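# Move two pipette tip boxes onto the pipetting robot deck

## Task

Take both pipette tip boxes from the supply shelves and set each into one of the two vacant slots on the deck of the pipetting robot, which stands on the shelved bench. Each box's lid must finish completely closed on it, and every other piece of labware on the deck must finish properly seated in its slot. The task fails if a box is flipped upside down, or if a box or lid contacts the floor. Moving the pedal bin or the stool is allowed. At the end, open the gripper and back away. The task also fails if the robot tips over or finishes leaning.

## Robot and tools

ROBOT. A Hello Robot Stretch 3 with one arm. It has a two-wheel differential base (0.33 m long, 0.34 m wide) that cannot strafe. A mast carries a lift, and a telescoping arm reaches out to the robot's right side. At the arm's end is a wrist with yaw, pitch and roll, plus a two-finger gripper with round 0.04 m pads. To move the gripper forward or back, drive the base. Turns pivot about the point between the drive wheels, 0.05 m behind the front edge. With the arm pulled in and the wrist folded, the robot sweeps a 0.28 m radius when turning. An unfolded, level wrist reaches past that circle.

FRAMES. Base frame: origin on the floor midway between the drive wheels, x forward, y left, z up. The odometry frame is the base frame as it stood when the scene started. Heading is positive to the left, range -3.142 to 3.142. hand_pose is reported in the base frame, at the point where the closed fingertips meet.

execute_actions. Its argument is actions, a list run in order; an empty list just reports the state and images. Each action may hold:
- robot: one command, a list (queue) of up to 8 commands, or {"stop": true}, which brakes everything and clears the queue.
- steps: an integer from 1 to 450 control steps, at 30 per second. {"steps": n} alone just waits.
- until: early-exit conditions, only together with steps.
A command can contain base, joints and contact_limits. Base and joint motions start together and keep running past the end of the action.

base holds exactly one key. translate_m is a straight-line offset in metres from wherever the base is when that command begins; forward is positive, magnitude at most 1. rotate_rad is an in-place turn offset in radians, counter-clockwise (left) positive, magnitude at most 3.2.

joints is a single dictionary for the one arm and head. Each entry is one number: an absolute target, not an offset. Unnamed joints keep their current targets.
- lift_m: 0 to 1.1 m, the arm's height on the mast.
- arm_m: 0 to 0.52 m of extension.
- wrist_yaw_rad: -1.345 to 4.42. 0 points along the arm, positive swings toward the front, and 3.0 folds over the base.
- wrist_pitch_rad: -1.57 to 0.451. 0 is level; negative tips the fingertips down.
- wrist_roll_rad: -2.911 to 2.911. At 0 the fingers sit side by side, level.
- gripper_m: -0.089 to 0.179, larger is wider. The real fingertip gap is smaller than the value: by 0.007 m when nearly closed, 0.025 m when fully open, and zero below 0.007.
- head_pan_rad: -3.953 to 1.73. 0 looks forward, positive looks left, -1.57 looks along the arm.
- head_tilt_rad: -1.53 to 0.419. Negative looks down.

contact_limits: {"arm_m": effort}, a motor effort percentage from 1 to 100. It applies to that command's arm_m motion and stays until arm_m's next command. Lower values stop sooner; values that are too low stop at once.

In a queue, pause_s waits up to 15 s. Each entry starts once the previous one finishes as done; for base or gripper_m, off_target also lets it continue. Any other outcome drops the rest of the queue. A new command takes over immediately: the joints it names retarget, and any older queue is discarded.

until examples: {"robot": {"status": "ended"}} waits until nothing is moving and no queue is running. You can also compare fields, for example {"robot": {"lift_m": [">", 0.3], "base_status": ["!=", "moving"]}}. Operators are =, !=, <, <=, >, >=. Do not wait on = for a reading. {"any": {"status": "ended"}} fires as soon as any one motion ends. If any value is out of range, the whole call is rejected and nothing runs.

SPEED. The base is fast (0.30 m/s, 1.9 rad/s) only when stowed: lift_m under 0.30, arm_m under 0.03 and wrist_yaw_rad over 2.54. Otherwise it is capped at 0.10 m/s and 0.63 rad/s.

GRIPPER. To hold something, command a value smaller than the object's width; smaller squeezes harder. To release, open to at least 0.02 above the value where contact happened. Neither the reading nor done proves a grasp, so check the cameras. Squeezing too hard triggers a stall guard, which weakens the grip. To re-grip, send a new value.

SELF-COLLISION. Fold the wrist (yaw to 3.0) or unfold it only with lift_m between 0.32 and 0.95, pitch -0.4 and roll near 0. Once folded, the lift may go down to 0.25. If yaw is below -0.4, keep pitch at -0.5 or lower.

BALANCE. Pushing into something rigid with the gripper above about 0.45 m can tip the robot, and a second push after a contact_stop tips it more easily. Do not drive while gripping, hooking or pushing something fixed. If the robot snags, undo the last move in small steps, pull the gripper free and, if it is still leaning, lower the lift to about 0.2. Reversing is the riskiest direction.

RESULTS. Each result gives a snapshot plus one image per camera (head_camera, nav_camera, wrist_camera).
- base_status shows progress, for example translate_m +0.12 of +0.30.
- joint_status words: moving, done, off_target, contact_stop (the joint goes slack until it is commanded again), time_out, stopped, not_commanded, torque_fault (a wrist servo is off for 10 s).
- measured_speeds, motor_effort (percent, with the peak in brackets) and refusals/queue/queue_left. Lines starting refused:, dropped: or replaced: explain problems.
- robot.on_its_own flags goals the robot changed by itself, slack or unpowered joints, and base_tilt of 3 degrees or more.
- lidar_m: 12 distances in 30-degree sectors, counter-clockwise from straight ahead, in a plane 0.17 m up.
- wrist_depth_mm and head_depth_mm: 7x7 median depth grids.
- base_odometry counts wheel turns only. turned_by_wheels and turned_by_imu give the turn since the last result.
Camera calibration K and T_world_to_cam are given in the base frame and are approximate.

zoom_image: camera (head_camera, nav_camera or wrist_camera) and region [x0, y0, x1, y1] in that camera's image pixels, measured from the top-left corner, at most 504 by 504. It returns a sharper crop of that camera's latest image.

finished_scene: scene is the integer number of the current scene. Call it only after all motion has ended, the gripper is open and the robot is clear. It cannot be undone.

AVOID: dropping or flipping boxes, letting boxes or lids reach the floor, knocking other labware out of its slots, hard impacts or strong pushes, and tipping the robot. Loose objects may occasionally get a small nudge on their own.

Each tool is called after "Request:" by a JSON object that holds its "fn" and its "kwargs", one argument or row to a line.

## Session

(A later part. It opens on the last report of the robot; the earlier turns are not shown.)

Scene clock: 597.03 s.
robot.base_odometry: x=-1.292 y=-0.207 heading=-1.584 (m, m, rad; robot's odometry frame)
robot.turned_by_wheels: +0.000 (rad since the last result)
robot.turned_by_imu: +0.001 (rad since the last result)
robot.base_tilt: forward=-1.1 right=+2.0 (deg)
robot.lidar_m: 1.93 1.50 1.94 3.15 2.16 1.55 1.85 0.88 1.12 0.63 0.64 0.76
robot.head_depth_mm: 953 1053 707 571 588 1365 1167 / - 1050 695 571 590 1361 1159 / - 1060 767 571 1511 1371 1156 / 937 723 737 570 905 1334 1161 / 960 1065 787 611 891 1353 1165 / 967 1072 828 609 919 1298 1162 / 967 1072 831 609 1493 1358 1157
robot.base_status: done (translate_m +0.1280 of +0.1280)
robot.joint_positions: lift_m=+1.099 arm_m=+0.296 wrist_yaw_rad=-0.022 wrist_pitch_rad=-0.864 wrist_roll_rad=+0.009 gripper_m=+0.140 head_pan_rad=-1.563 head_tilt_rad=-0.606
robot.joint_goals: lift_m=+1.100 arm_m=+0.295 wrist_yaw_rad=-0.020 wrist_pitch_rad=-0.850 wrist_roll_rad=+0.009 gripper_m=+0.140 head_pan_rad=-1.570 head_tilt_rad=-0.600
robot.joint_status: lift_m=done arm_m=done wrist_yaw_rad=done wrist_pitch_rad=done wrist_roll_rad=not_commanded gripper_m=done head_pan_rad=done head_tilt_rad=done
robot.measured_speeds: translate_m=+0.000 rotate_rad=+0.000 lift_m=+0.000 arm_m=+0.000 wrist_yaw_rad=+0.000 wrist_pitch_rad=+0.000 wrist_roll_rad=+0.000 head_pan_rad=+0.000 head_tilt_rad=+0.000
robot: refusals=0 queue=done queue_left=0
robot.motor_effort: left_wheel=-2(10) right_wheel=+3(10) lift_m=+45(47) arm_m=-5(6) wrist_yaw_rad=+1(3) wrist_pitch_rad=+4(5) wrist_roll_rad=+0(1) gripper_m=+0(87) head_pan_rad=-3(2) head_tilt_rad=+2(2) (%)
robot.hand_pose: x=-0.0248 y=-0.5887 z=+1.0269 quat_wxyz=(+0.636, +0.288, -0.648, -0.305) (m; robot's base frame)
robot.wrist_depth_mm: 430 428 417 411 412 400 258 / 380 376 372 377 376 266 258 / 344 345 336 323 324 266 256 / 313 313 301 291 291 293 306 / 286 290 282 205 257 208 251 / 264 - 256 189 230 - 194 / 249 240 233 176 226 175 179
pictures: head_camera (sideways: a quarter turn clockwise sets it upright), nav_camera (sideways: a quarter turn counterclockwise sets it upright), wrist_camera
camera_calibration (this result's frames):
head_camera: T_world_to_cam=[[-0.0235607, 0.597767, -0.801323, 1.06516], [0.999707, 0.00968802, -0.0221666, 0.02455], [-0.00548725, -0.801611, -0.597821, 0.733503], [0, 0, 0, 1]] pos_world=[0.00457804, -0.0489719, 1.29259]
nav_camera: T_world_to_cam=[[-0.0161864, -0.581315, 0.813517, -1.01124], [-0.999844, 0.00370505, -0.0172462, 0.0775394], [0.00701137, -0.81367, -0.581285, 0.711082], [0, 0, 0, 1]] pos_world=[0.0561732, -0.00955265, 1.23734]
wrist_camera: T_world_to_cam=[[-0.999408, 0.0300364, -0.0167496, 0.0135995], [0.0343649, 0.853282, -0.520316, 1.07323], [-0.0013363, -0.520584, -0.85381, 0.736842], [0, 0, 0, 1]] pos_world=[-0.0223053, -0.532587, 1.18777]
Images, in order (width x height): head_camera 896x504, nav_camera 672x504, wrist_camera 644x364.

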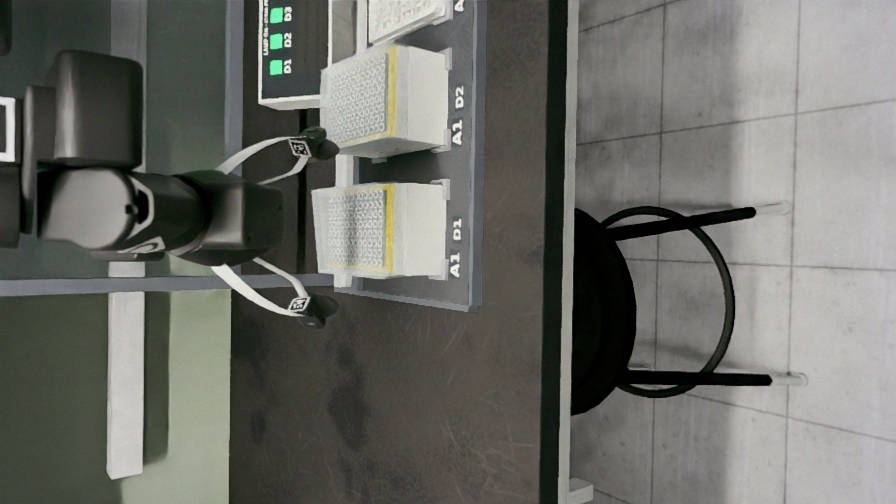

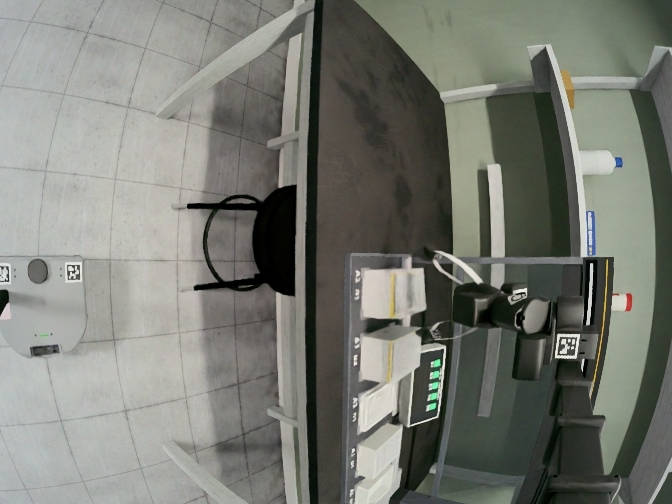

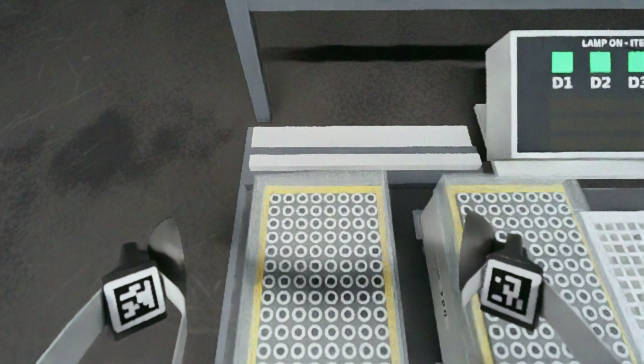

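Request:
{"fn": "execute_actions", "kwargs": {
  "actions": [
    {"robot":[{"joints":{"gripper_m":0.0}},{"base":{"translate_m":0.085}},{"joints":{"lift_m":1.058}}],"steps":450,"until":{"robot":{"status":"ended"}}}
  ]
}}

Request:
{"fn": "zoom_image", "kwargs": {
  "camera": "head_camera",
  "region": [260, 30, 500, 320]
}}

Scene clock: 621.33 s.
robot.base_odometry: x=-1.293 y=-0.292 heading=-1.584 (m, m, rad; robot's odometry frame)
robot.turned_by_wheels: +0.000 (rad since the last result)
robot.turned_by_imu: +0.001 (rad since the last result)
robot.base_tilt: forward=-0.9 right=+1.9 (deg)
robot.lidar_m: 1.84 1.42 1.81 3.14 2.20 1.62 1.93 0.96 1.13 0.61 1.14 0.70
robot.head_depth_mm: - 1051 708 572 593 1364 1165 / - 976 833 571 1507 1370 1166 / - - 709 571 911 1295 1164 / 962 1067 832 613 888 1358 1155 / 967 1073 826 613 902 1328 1153 / 967 1080 828 608 1516 1363 1158 / 975 1076 826 608 1505 1352 1160
robot.base_status: done (translate_m +0.0850 of +0.0850)
robot.joint_positions: lift_m=+1.058 arm_m=+0.296 wrist_yaw_rad=-0.022 wrist_pitch_rad=-0.864 wrist_roll_rad=+0.009 gripper_m=+0.000 head_pan_rad=-1.563 head_tilt_rad=-0.606
robot.joint_goals: lift_m=+1.058 arm_m=+0.295 wrist_yaw_rad=-0.020 wrist_pitch_rad=-0.850 wrist_roll_rad=+0.009 gripper_m=+0.000 head_pan_rad=-1.570 head_tilt_rad=-0.600
robot.joint_status: lift_m=done arm_m=done wrist_yaw_rad=done wrist_pitch_rad=done wrist_roll_rad=not_commanded gripper_m=done head_pan_rad=done head_tilt_rad=done
robot.measured_speeds: translate_m=+0.000 rotate_rad=+0.000 lift_m=+0.000 arm_m=+0.000 wrist_yaw_rad=+0.000 wrist_pitch_rad=+0.000 wrist_roll_rad=+0.000 head_pan_rad=+0.000 head_tilt_rad=+0.000
robot: refusals=0 queue=done queue_left=0
robot.motor_effort: left_wheel=-2(3) right_wheel=+4(9) lift_m=+30(46) arm_m=-5(5) wrist_yaw_rad=+1(1) wrist_pitch_rad=+5(5) wrist_roll_rad=+0(0) gripper_m=-2(88) head_pan_rad=-2(1) head_tilt_rad=+3(2) (%)
robot.hand_pose: x=-0.0248 y=-0.5888 z=+0.9864 quat_wxyz=(+0.636, +0.288, -0.648, -0.305) (m; robot's base frame)
robot.wrist_depth_mm: 365 364 364 354 362 359 348 / 322 324 322 320 321 320 311 / 292 293 292 284 262 262 259 / 267 264 264 259 184 177 199 / 243 243 243 243 167 162 190 / 225 223 223 - 153 150 174 / 209 210 208 205 180 139 141
pictures: head_camera (sideways: a quarter turn clockwise sets it upright), nav_camera (sideways: a quarter turn counterclockwise sets it upright), wrist_camera
camera_calibration (this result's frames):
head_camera: T_world_to_cam=[[-0.0235607, 0.597767, -0.801323, 1.06516], [0.999707, 0.00968802, -0.0221666, 0.02455], [-0.00548725, -0.801611, -0.597821, 0.733503], [0, 0, 0, 1]] pos_world=[0.00457804, -0.0489719, 1.29259]
nav_camera: T_world_to_cam=[[-0.0161864, -0.581315, 0.813517, -1.01124], [-0.999844, 0.00370505, -0.0172462, 0.0775394], [0.00701137, -0.81367, -0.581285, 0.711082], [0, 0, 0, 1]] pos_world=[0.0561732, -0.00955264, 1.23734]
wrist_camera: T_world_to_cam=[[-0.999413, 0.0298863, -0.0167499, 0.0128562], [0.0342369, 0.853264, -0.520354, 1.05222], [-0.00125936, -0.520622, -0.853786, 0.702271], [0, 0, 0, 1]] pos_world=[-0.0222917, -0.53259, 1.14733]
Images, in order (width x height): head_camera 896x504, nav_camera 672x504, wrist_camera 644x364.

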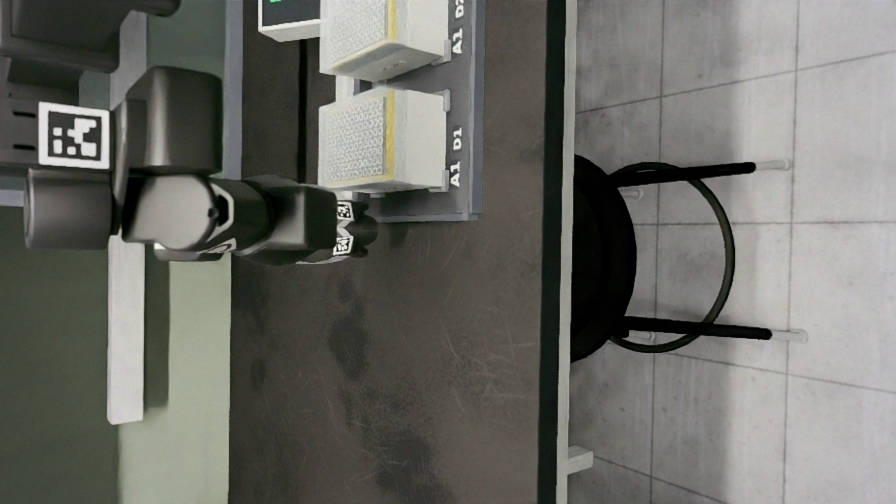

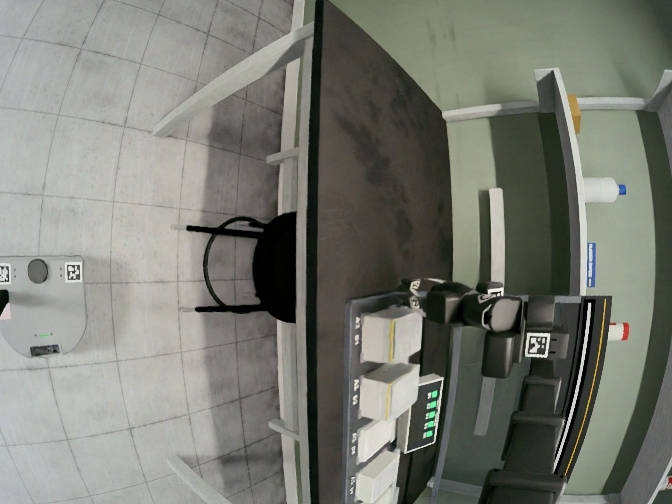

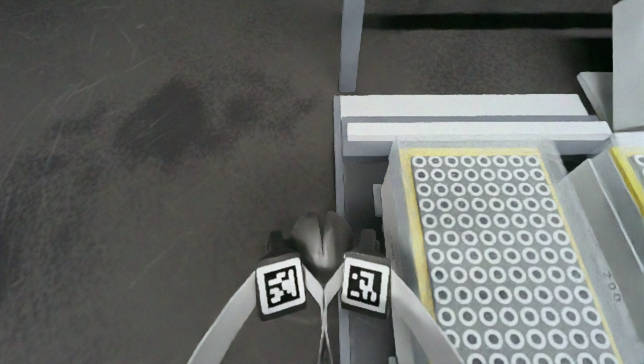

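Region (260, 30, 500, 320) of head_camera's 896x504 image, scaled by 1.738, with more detail than that image has; it fills the left 417 columns of this view, and the rest is white.

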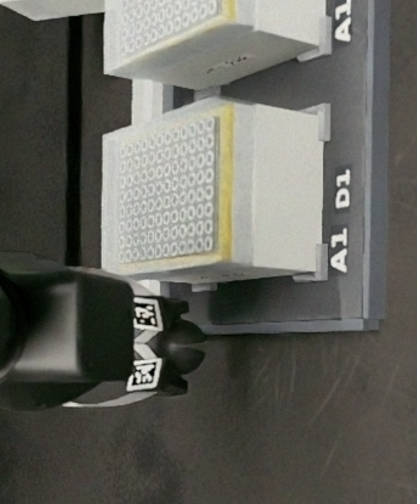

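Request:
{"fn": "execute_actions", "kwargs": {
  "actions": [
    {"robot":[{"base":{"translate_m":0.008}},{"joints":{"lift_m":1.09}},{"joints":{"arm_m":0.0}},{"base":{"translate_m":-0.15},"joints":{"lift_m":0.99,"wrist_pitch_rad":-0.3,"gripper_m":0.17}}],"steps":450,"until":{"robot":{"status":"ended"}}}
  ]
}}

Request:
{"fn": "zoom_image", "kwargs": {
  "camera": "wrist_camera",
  "region": [140, 110, 520, 320]
}}

Scene clock: 634.83 s.
robot.base_odometry: x=-1.291 y=-0.150 heading=-1.584 (m, m, rad; robot's odometry frame)
robot.turned_by_wheels: +0.000 (rad since the last result)
robot.turned_by_imu: +0.001 (rad since the last result)
robot.base_tilt: forward=-1.1 right=+2.0 (deg)
robot.lidar_m: 1.99 1.55 2.02 3.14 2.14 1.50 1.79 0.83 1.12 0.62 0.66 0.81
robot.head_depth_mm: 956 1052 705 - - - - / 952 1053 707 617 - - 1114 / 957 1045 724 - - - - / 960 1051 831 - - 1300 1134 / 953 1046 791 571 901 1365 1164 / 958 1069 827 611 903 1293 1155 / 967 1064 828 611 1510 1356 1157
robot.base_status: done (translate_m -0.1500 of -0.1500)
robot.joint_positions: lift_m=+0.990 arm_m=+0.000 wrist_yaw_rad=-0.020 wrist_pitch_rad=-0.324 wrist_roll_rad=+0.009 gripper_m=+0.170 head_pan_rad=-1.563 head_tilt_rad=-0.606
robot.joint_goals: lift_m=+0.990 arm_m=+0.000 wrist_yaw_rad=-0.020 wrist_pitch_rad=-0.300 wrist_roll_rad=+0.009 gripper_m=+0.170 head_pan_rad=-1.570 head_tilt_rad=-0.600
robot.joint_status: lift_m=done arm_m=done wrist_yaw_rad=done wrist_pitch_rad=done wrist_roll_rad=not_commanded gripper_m=done head_pan_rad=done head_tilt_rad=done
robot.measured_speeds: translate_m=+0.000 rotate_rad=+0.000 lift_m=+0.000 arm_m=+0.000 wrist_yaw_rad=+0.000 wrist_pitch_rad=+0.000 wrist_roll_rad=+0.000 head_pan_rad=+0.000 head_tilt_rad=+0.000
robot: refusals=0 queue=done queue_left=0
robot.motor_effort: left_wheel=-2(7) right_wheel=+4(10) lift_m=+31(47) arm_m=-6(4) wrist_yaw_rad=+0(1) wrist_pitch_rad=+8(8) wrist_roll_rad=+0(0) gripper_m=+0(90) head_pan_rad=-3(1) head_tilt_rad=+1(2) (%)
robot.hand_pose: x=-0.0263 y=-0.3805 z=+1.0246 quat_wxyz=(+0.694, +0.106, -0.702, -0.122) (m; robot's base frame)
robot.wrist_depth_mm: 820 817 814 787 803 808 796 / 867 862 866 848 484 485 823 / 644 637 628 609 455 461 585 / 454 456 313 326 313 392 344 / 357 362 318 318 316 323 320 / 299 289 286 286 282 281 280 / - 244 243 241 242 239 238
pictures: head_camera (sideways: a quarter turn clockwise sets it upright), nav_camera (sideways: a quarter turn counterclockwise sets it upright), wrist_camera
camera_calibration (this result's frames):
head_camera: T_world_to_cam=[[-0.0235598, 0.597646, -0.801414, 1.06528], [0.999707, 0.00968455, -0.022167, 0.0245505], [-0.00548668, -0.801702, -0.597699, 0.733345], [0, 0, 0, 1]] pos_world=[0.00457805, -0.0489733, 1.29259]
nav_camera: T_world_to_cam=[[-0.0161874, -0.581192, 0.813605, -1.01136], [-0.999844, 0.00370256, -0.0172479, 0.0775415], [0.00701192, -0.813758, -0.581162, 0.710922], [0, 0, 0, 1]] pos_world=[0.0561733, -0.00956242, 1.23734]
wrist_camera: T_world_to_cam=[[-0.999664, 0.0182726, -0.0183919, 0.00304775], [0.0247719, 0.463915, -0.885533, 1.12024], [-0.00764868, -0.885691, -0.464212, 0.305031], [0, 0, 0, 1]] pos_world=[-0.0223705, -0.249588, 1.13366]
Images, in order (width x height): head_camera 896x504, nav_camera 672x504, wrist_camera 644x364.

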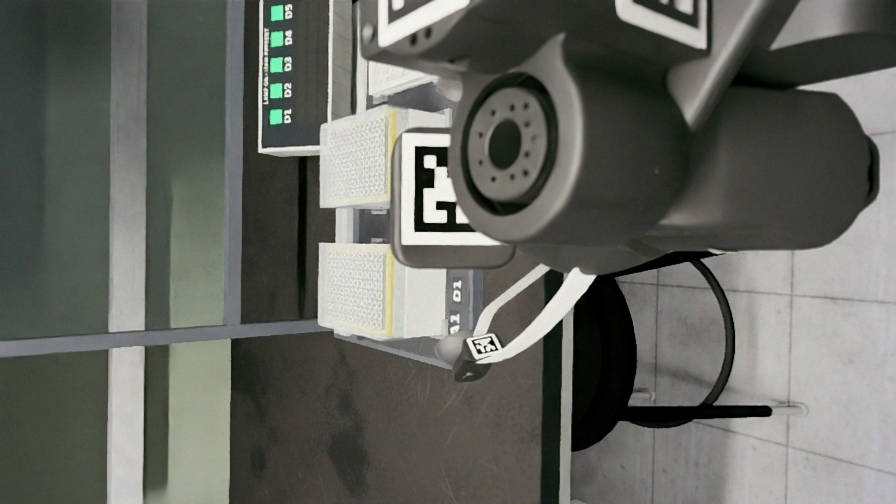

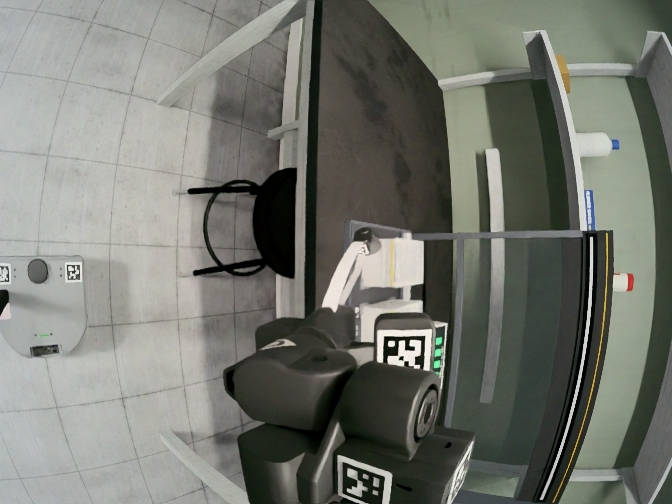

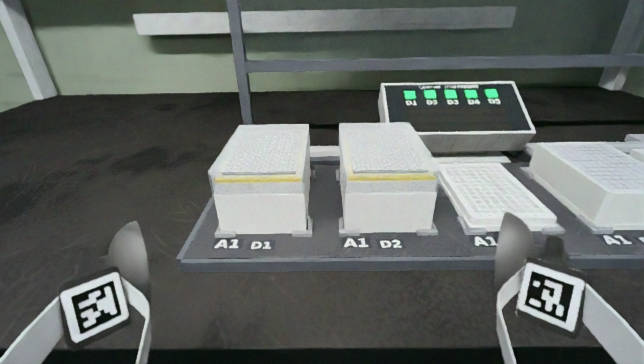

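Region (140, 110, 520, 320) of wrist_camera's 644x364 image, scaled by 1.326; it fills the top 279 rows of this view, and the rest is white.

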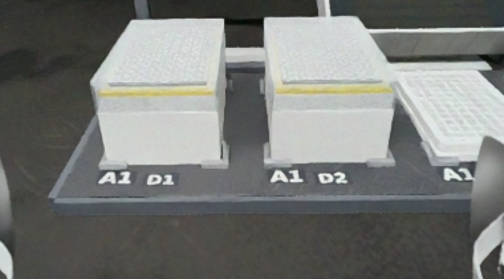

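Both covers are seated and all lamps are green. Folding the wrist away to clear.

Request:
{"fn": "execute_actions", "kwargs": {
  "actions": [
    {"robot":{"joints":{"wrist_pitch_rad":-1.5}},"steps":200,"until":{"robot":{"status":"ended"}}}
  ]
}}

Request:
{"fn": "finished_scene", "kwargs": {
  "scene": 2
}}

Scene clock: 638.17 s.
robot.base_odometry: x=-1.291 y=-0.150 heading=-1.584 (m, m, rad; robot's odometry frame)
robot.turned_by_wheels: +0.000 (rad since the last result)
robot.turned_by_imu: +0.000 (rad since the last result)
robot.base_tilt: forward=-1.0 right=+1.9 (deg)
robot.lidar_m: 1.99 1.56 2.02 3.15 2.14 1.50 1.79 0.83 1.12 0.63 0.66 0.81
robot.head_depth_mm: 952 1051 707 - - - - / 954 1050 707 593 - - - / 952 1049 724 581 - - - / 960 1051 832 571 927 1321 - / 954 1050 782 570 899 1360 1187 / 963 1067 831 609 900 1301 1167 / 964 1068 831 610 1502 1354 1162
robot.base_status: done (translate_m -0.1500 of -0.1500)
robot.joint_positions: lift_m=+0.990 arm_m=+0.000 wrist_yaw_rad=-0.020 wrist_pitch_rad=-1.493 wrist_roll_rad=+0.009 gripper_m=+0.170 head_pan_rad=-1.563 head_tilt_rad=-0.606
robot.joint_goals: lift_m=+0.990 arm_m=+0.000 wrist_yaw_rad=-0.020 wrist_pitch_rad=-1.500 wrist_roll_rad=+0.009 gripper_m=+0.170 head_pan_rad=-1.570 head_tilt_rad=-0.600
robot.joint_status: lift_m=done arm_m=done wrist_yaw_rad=done wrist_pitch_rad=done wrist_roll_rad=not_commanded gripper_m=done head_pan_rad=done head_tilt_rad=done
robot.measured_speeds: translate_m=+0.000 rotate_rad=+0.000 lift_m=+0.000 arm_m=+0.000 wrist_yaw_rad=+0.000 wrist_pitch_rad=+0.000 wrist_roll_rad=+0.000 head_pan_rad=+0.000 head_tilt_rad=+0.000
robot: refusals=0 queue=done queue_left=0
robot.motor_effort: left_wheel=-2(2) right_wheel=+4(3) lift_m=+31(31) arm_m=-5(6) wrist_yaw_rad=+0(0) wrist_pitch_rad=-2(6) wrist_roll_rad=+0(0) gripper_m=+0(0) head_pan_rad=-2(1) head_tilt_rad=+3(2) (%)
robot.hand_pose: x=-0.0215 y=-0.1413 z=+0.8716 quat_wxyz=(+0.512, +0.473, -0.526, -0.488) (m; robot's base frame)
robot.wrist_depth_mm: 953 949 957 949 960 961 959 / - - - - - - - / - - - - - - - / - - - - - - - / - - - - - - - / - - - - - - - / - - - - - - -
pictures: head_camera (sideways: a quarter turn clockwise sets it upright), nav_camera (sideways: a quarter turn counterclockwise sets it upright), wrist_camera
camera_calibration (this result's frames):
head_camera: T_world_to_cam=[[-0.0235598, 0.597646, -0.801414, 1.06528], [0.999707, 0.00968455, -0.022167, 0.0245505], [-0.00548668, -0.801702, -0.597699, 0.733345], [0, 0, 0, 1]] pos_world=[0.00457805, -0.0489733, 1.29259]
nav_camera: T_world_to_cam=[[-0.0161874, -0.581192, 0.813605, -1.01136], [-0.999844, 0.00370256, -0.0172479, 0.0775415], [0.00701192, -0.813758, -0.581162, 0.710922], [0, 0, 0, 1]] pos_world=[0.0561733, -0.00956242, 1.23734]
wrist_camera: T_world_to_cam=[[-0.999269, 0.0372344, -0.00866354, -0.00517236], [0.0364122, 0.996049, 0.080993, 0.106587], [0.011645, 0.0806184, -0.996677, 1.04698], [0, 0, 0, 1]] pos_world=[-0.0212418, -0.190379, 1.03482]
Images, in order (width x height): head_camera 896x504, nav_camera 672x504, wrist_camera 644x364.

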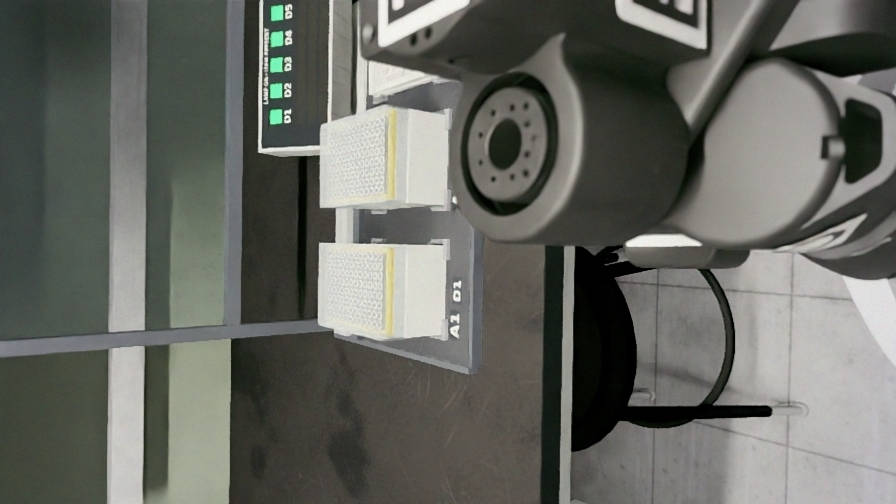

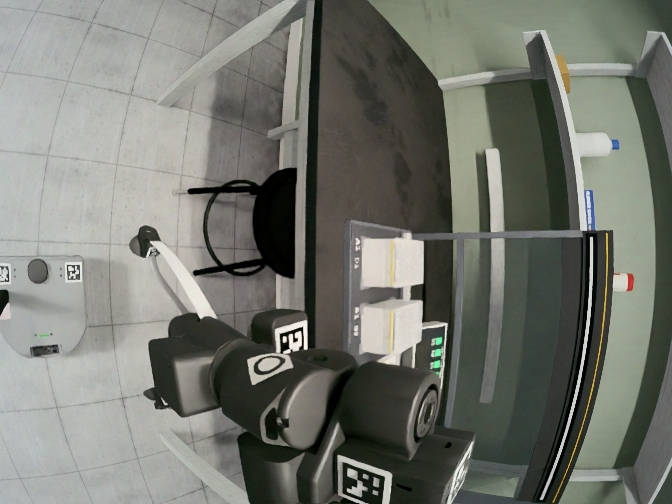

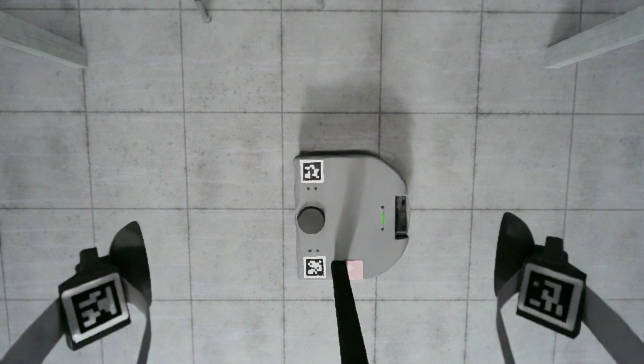

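The scene is finished: the task was done.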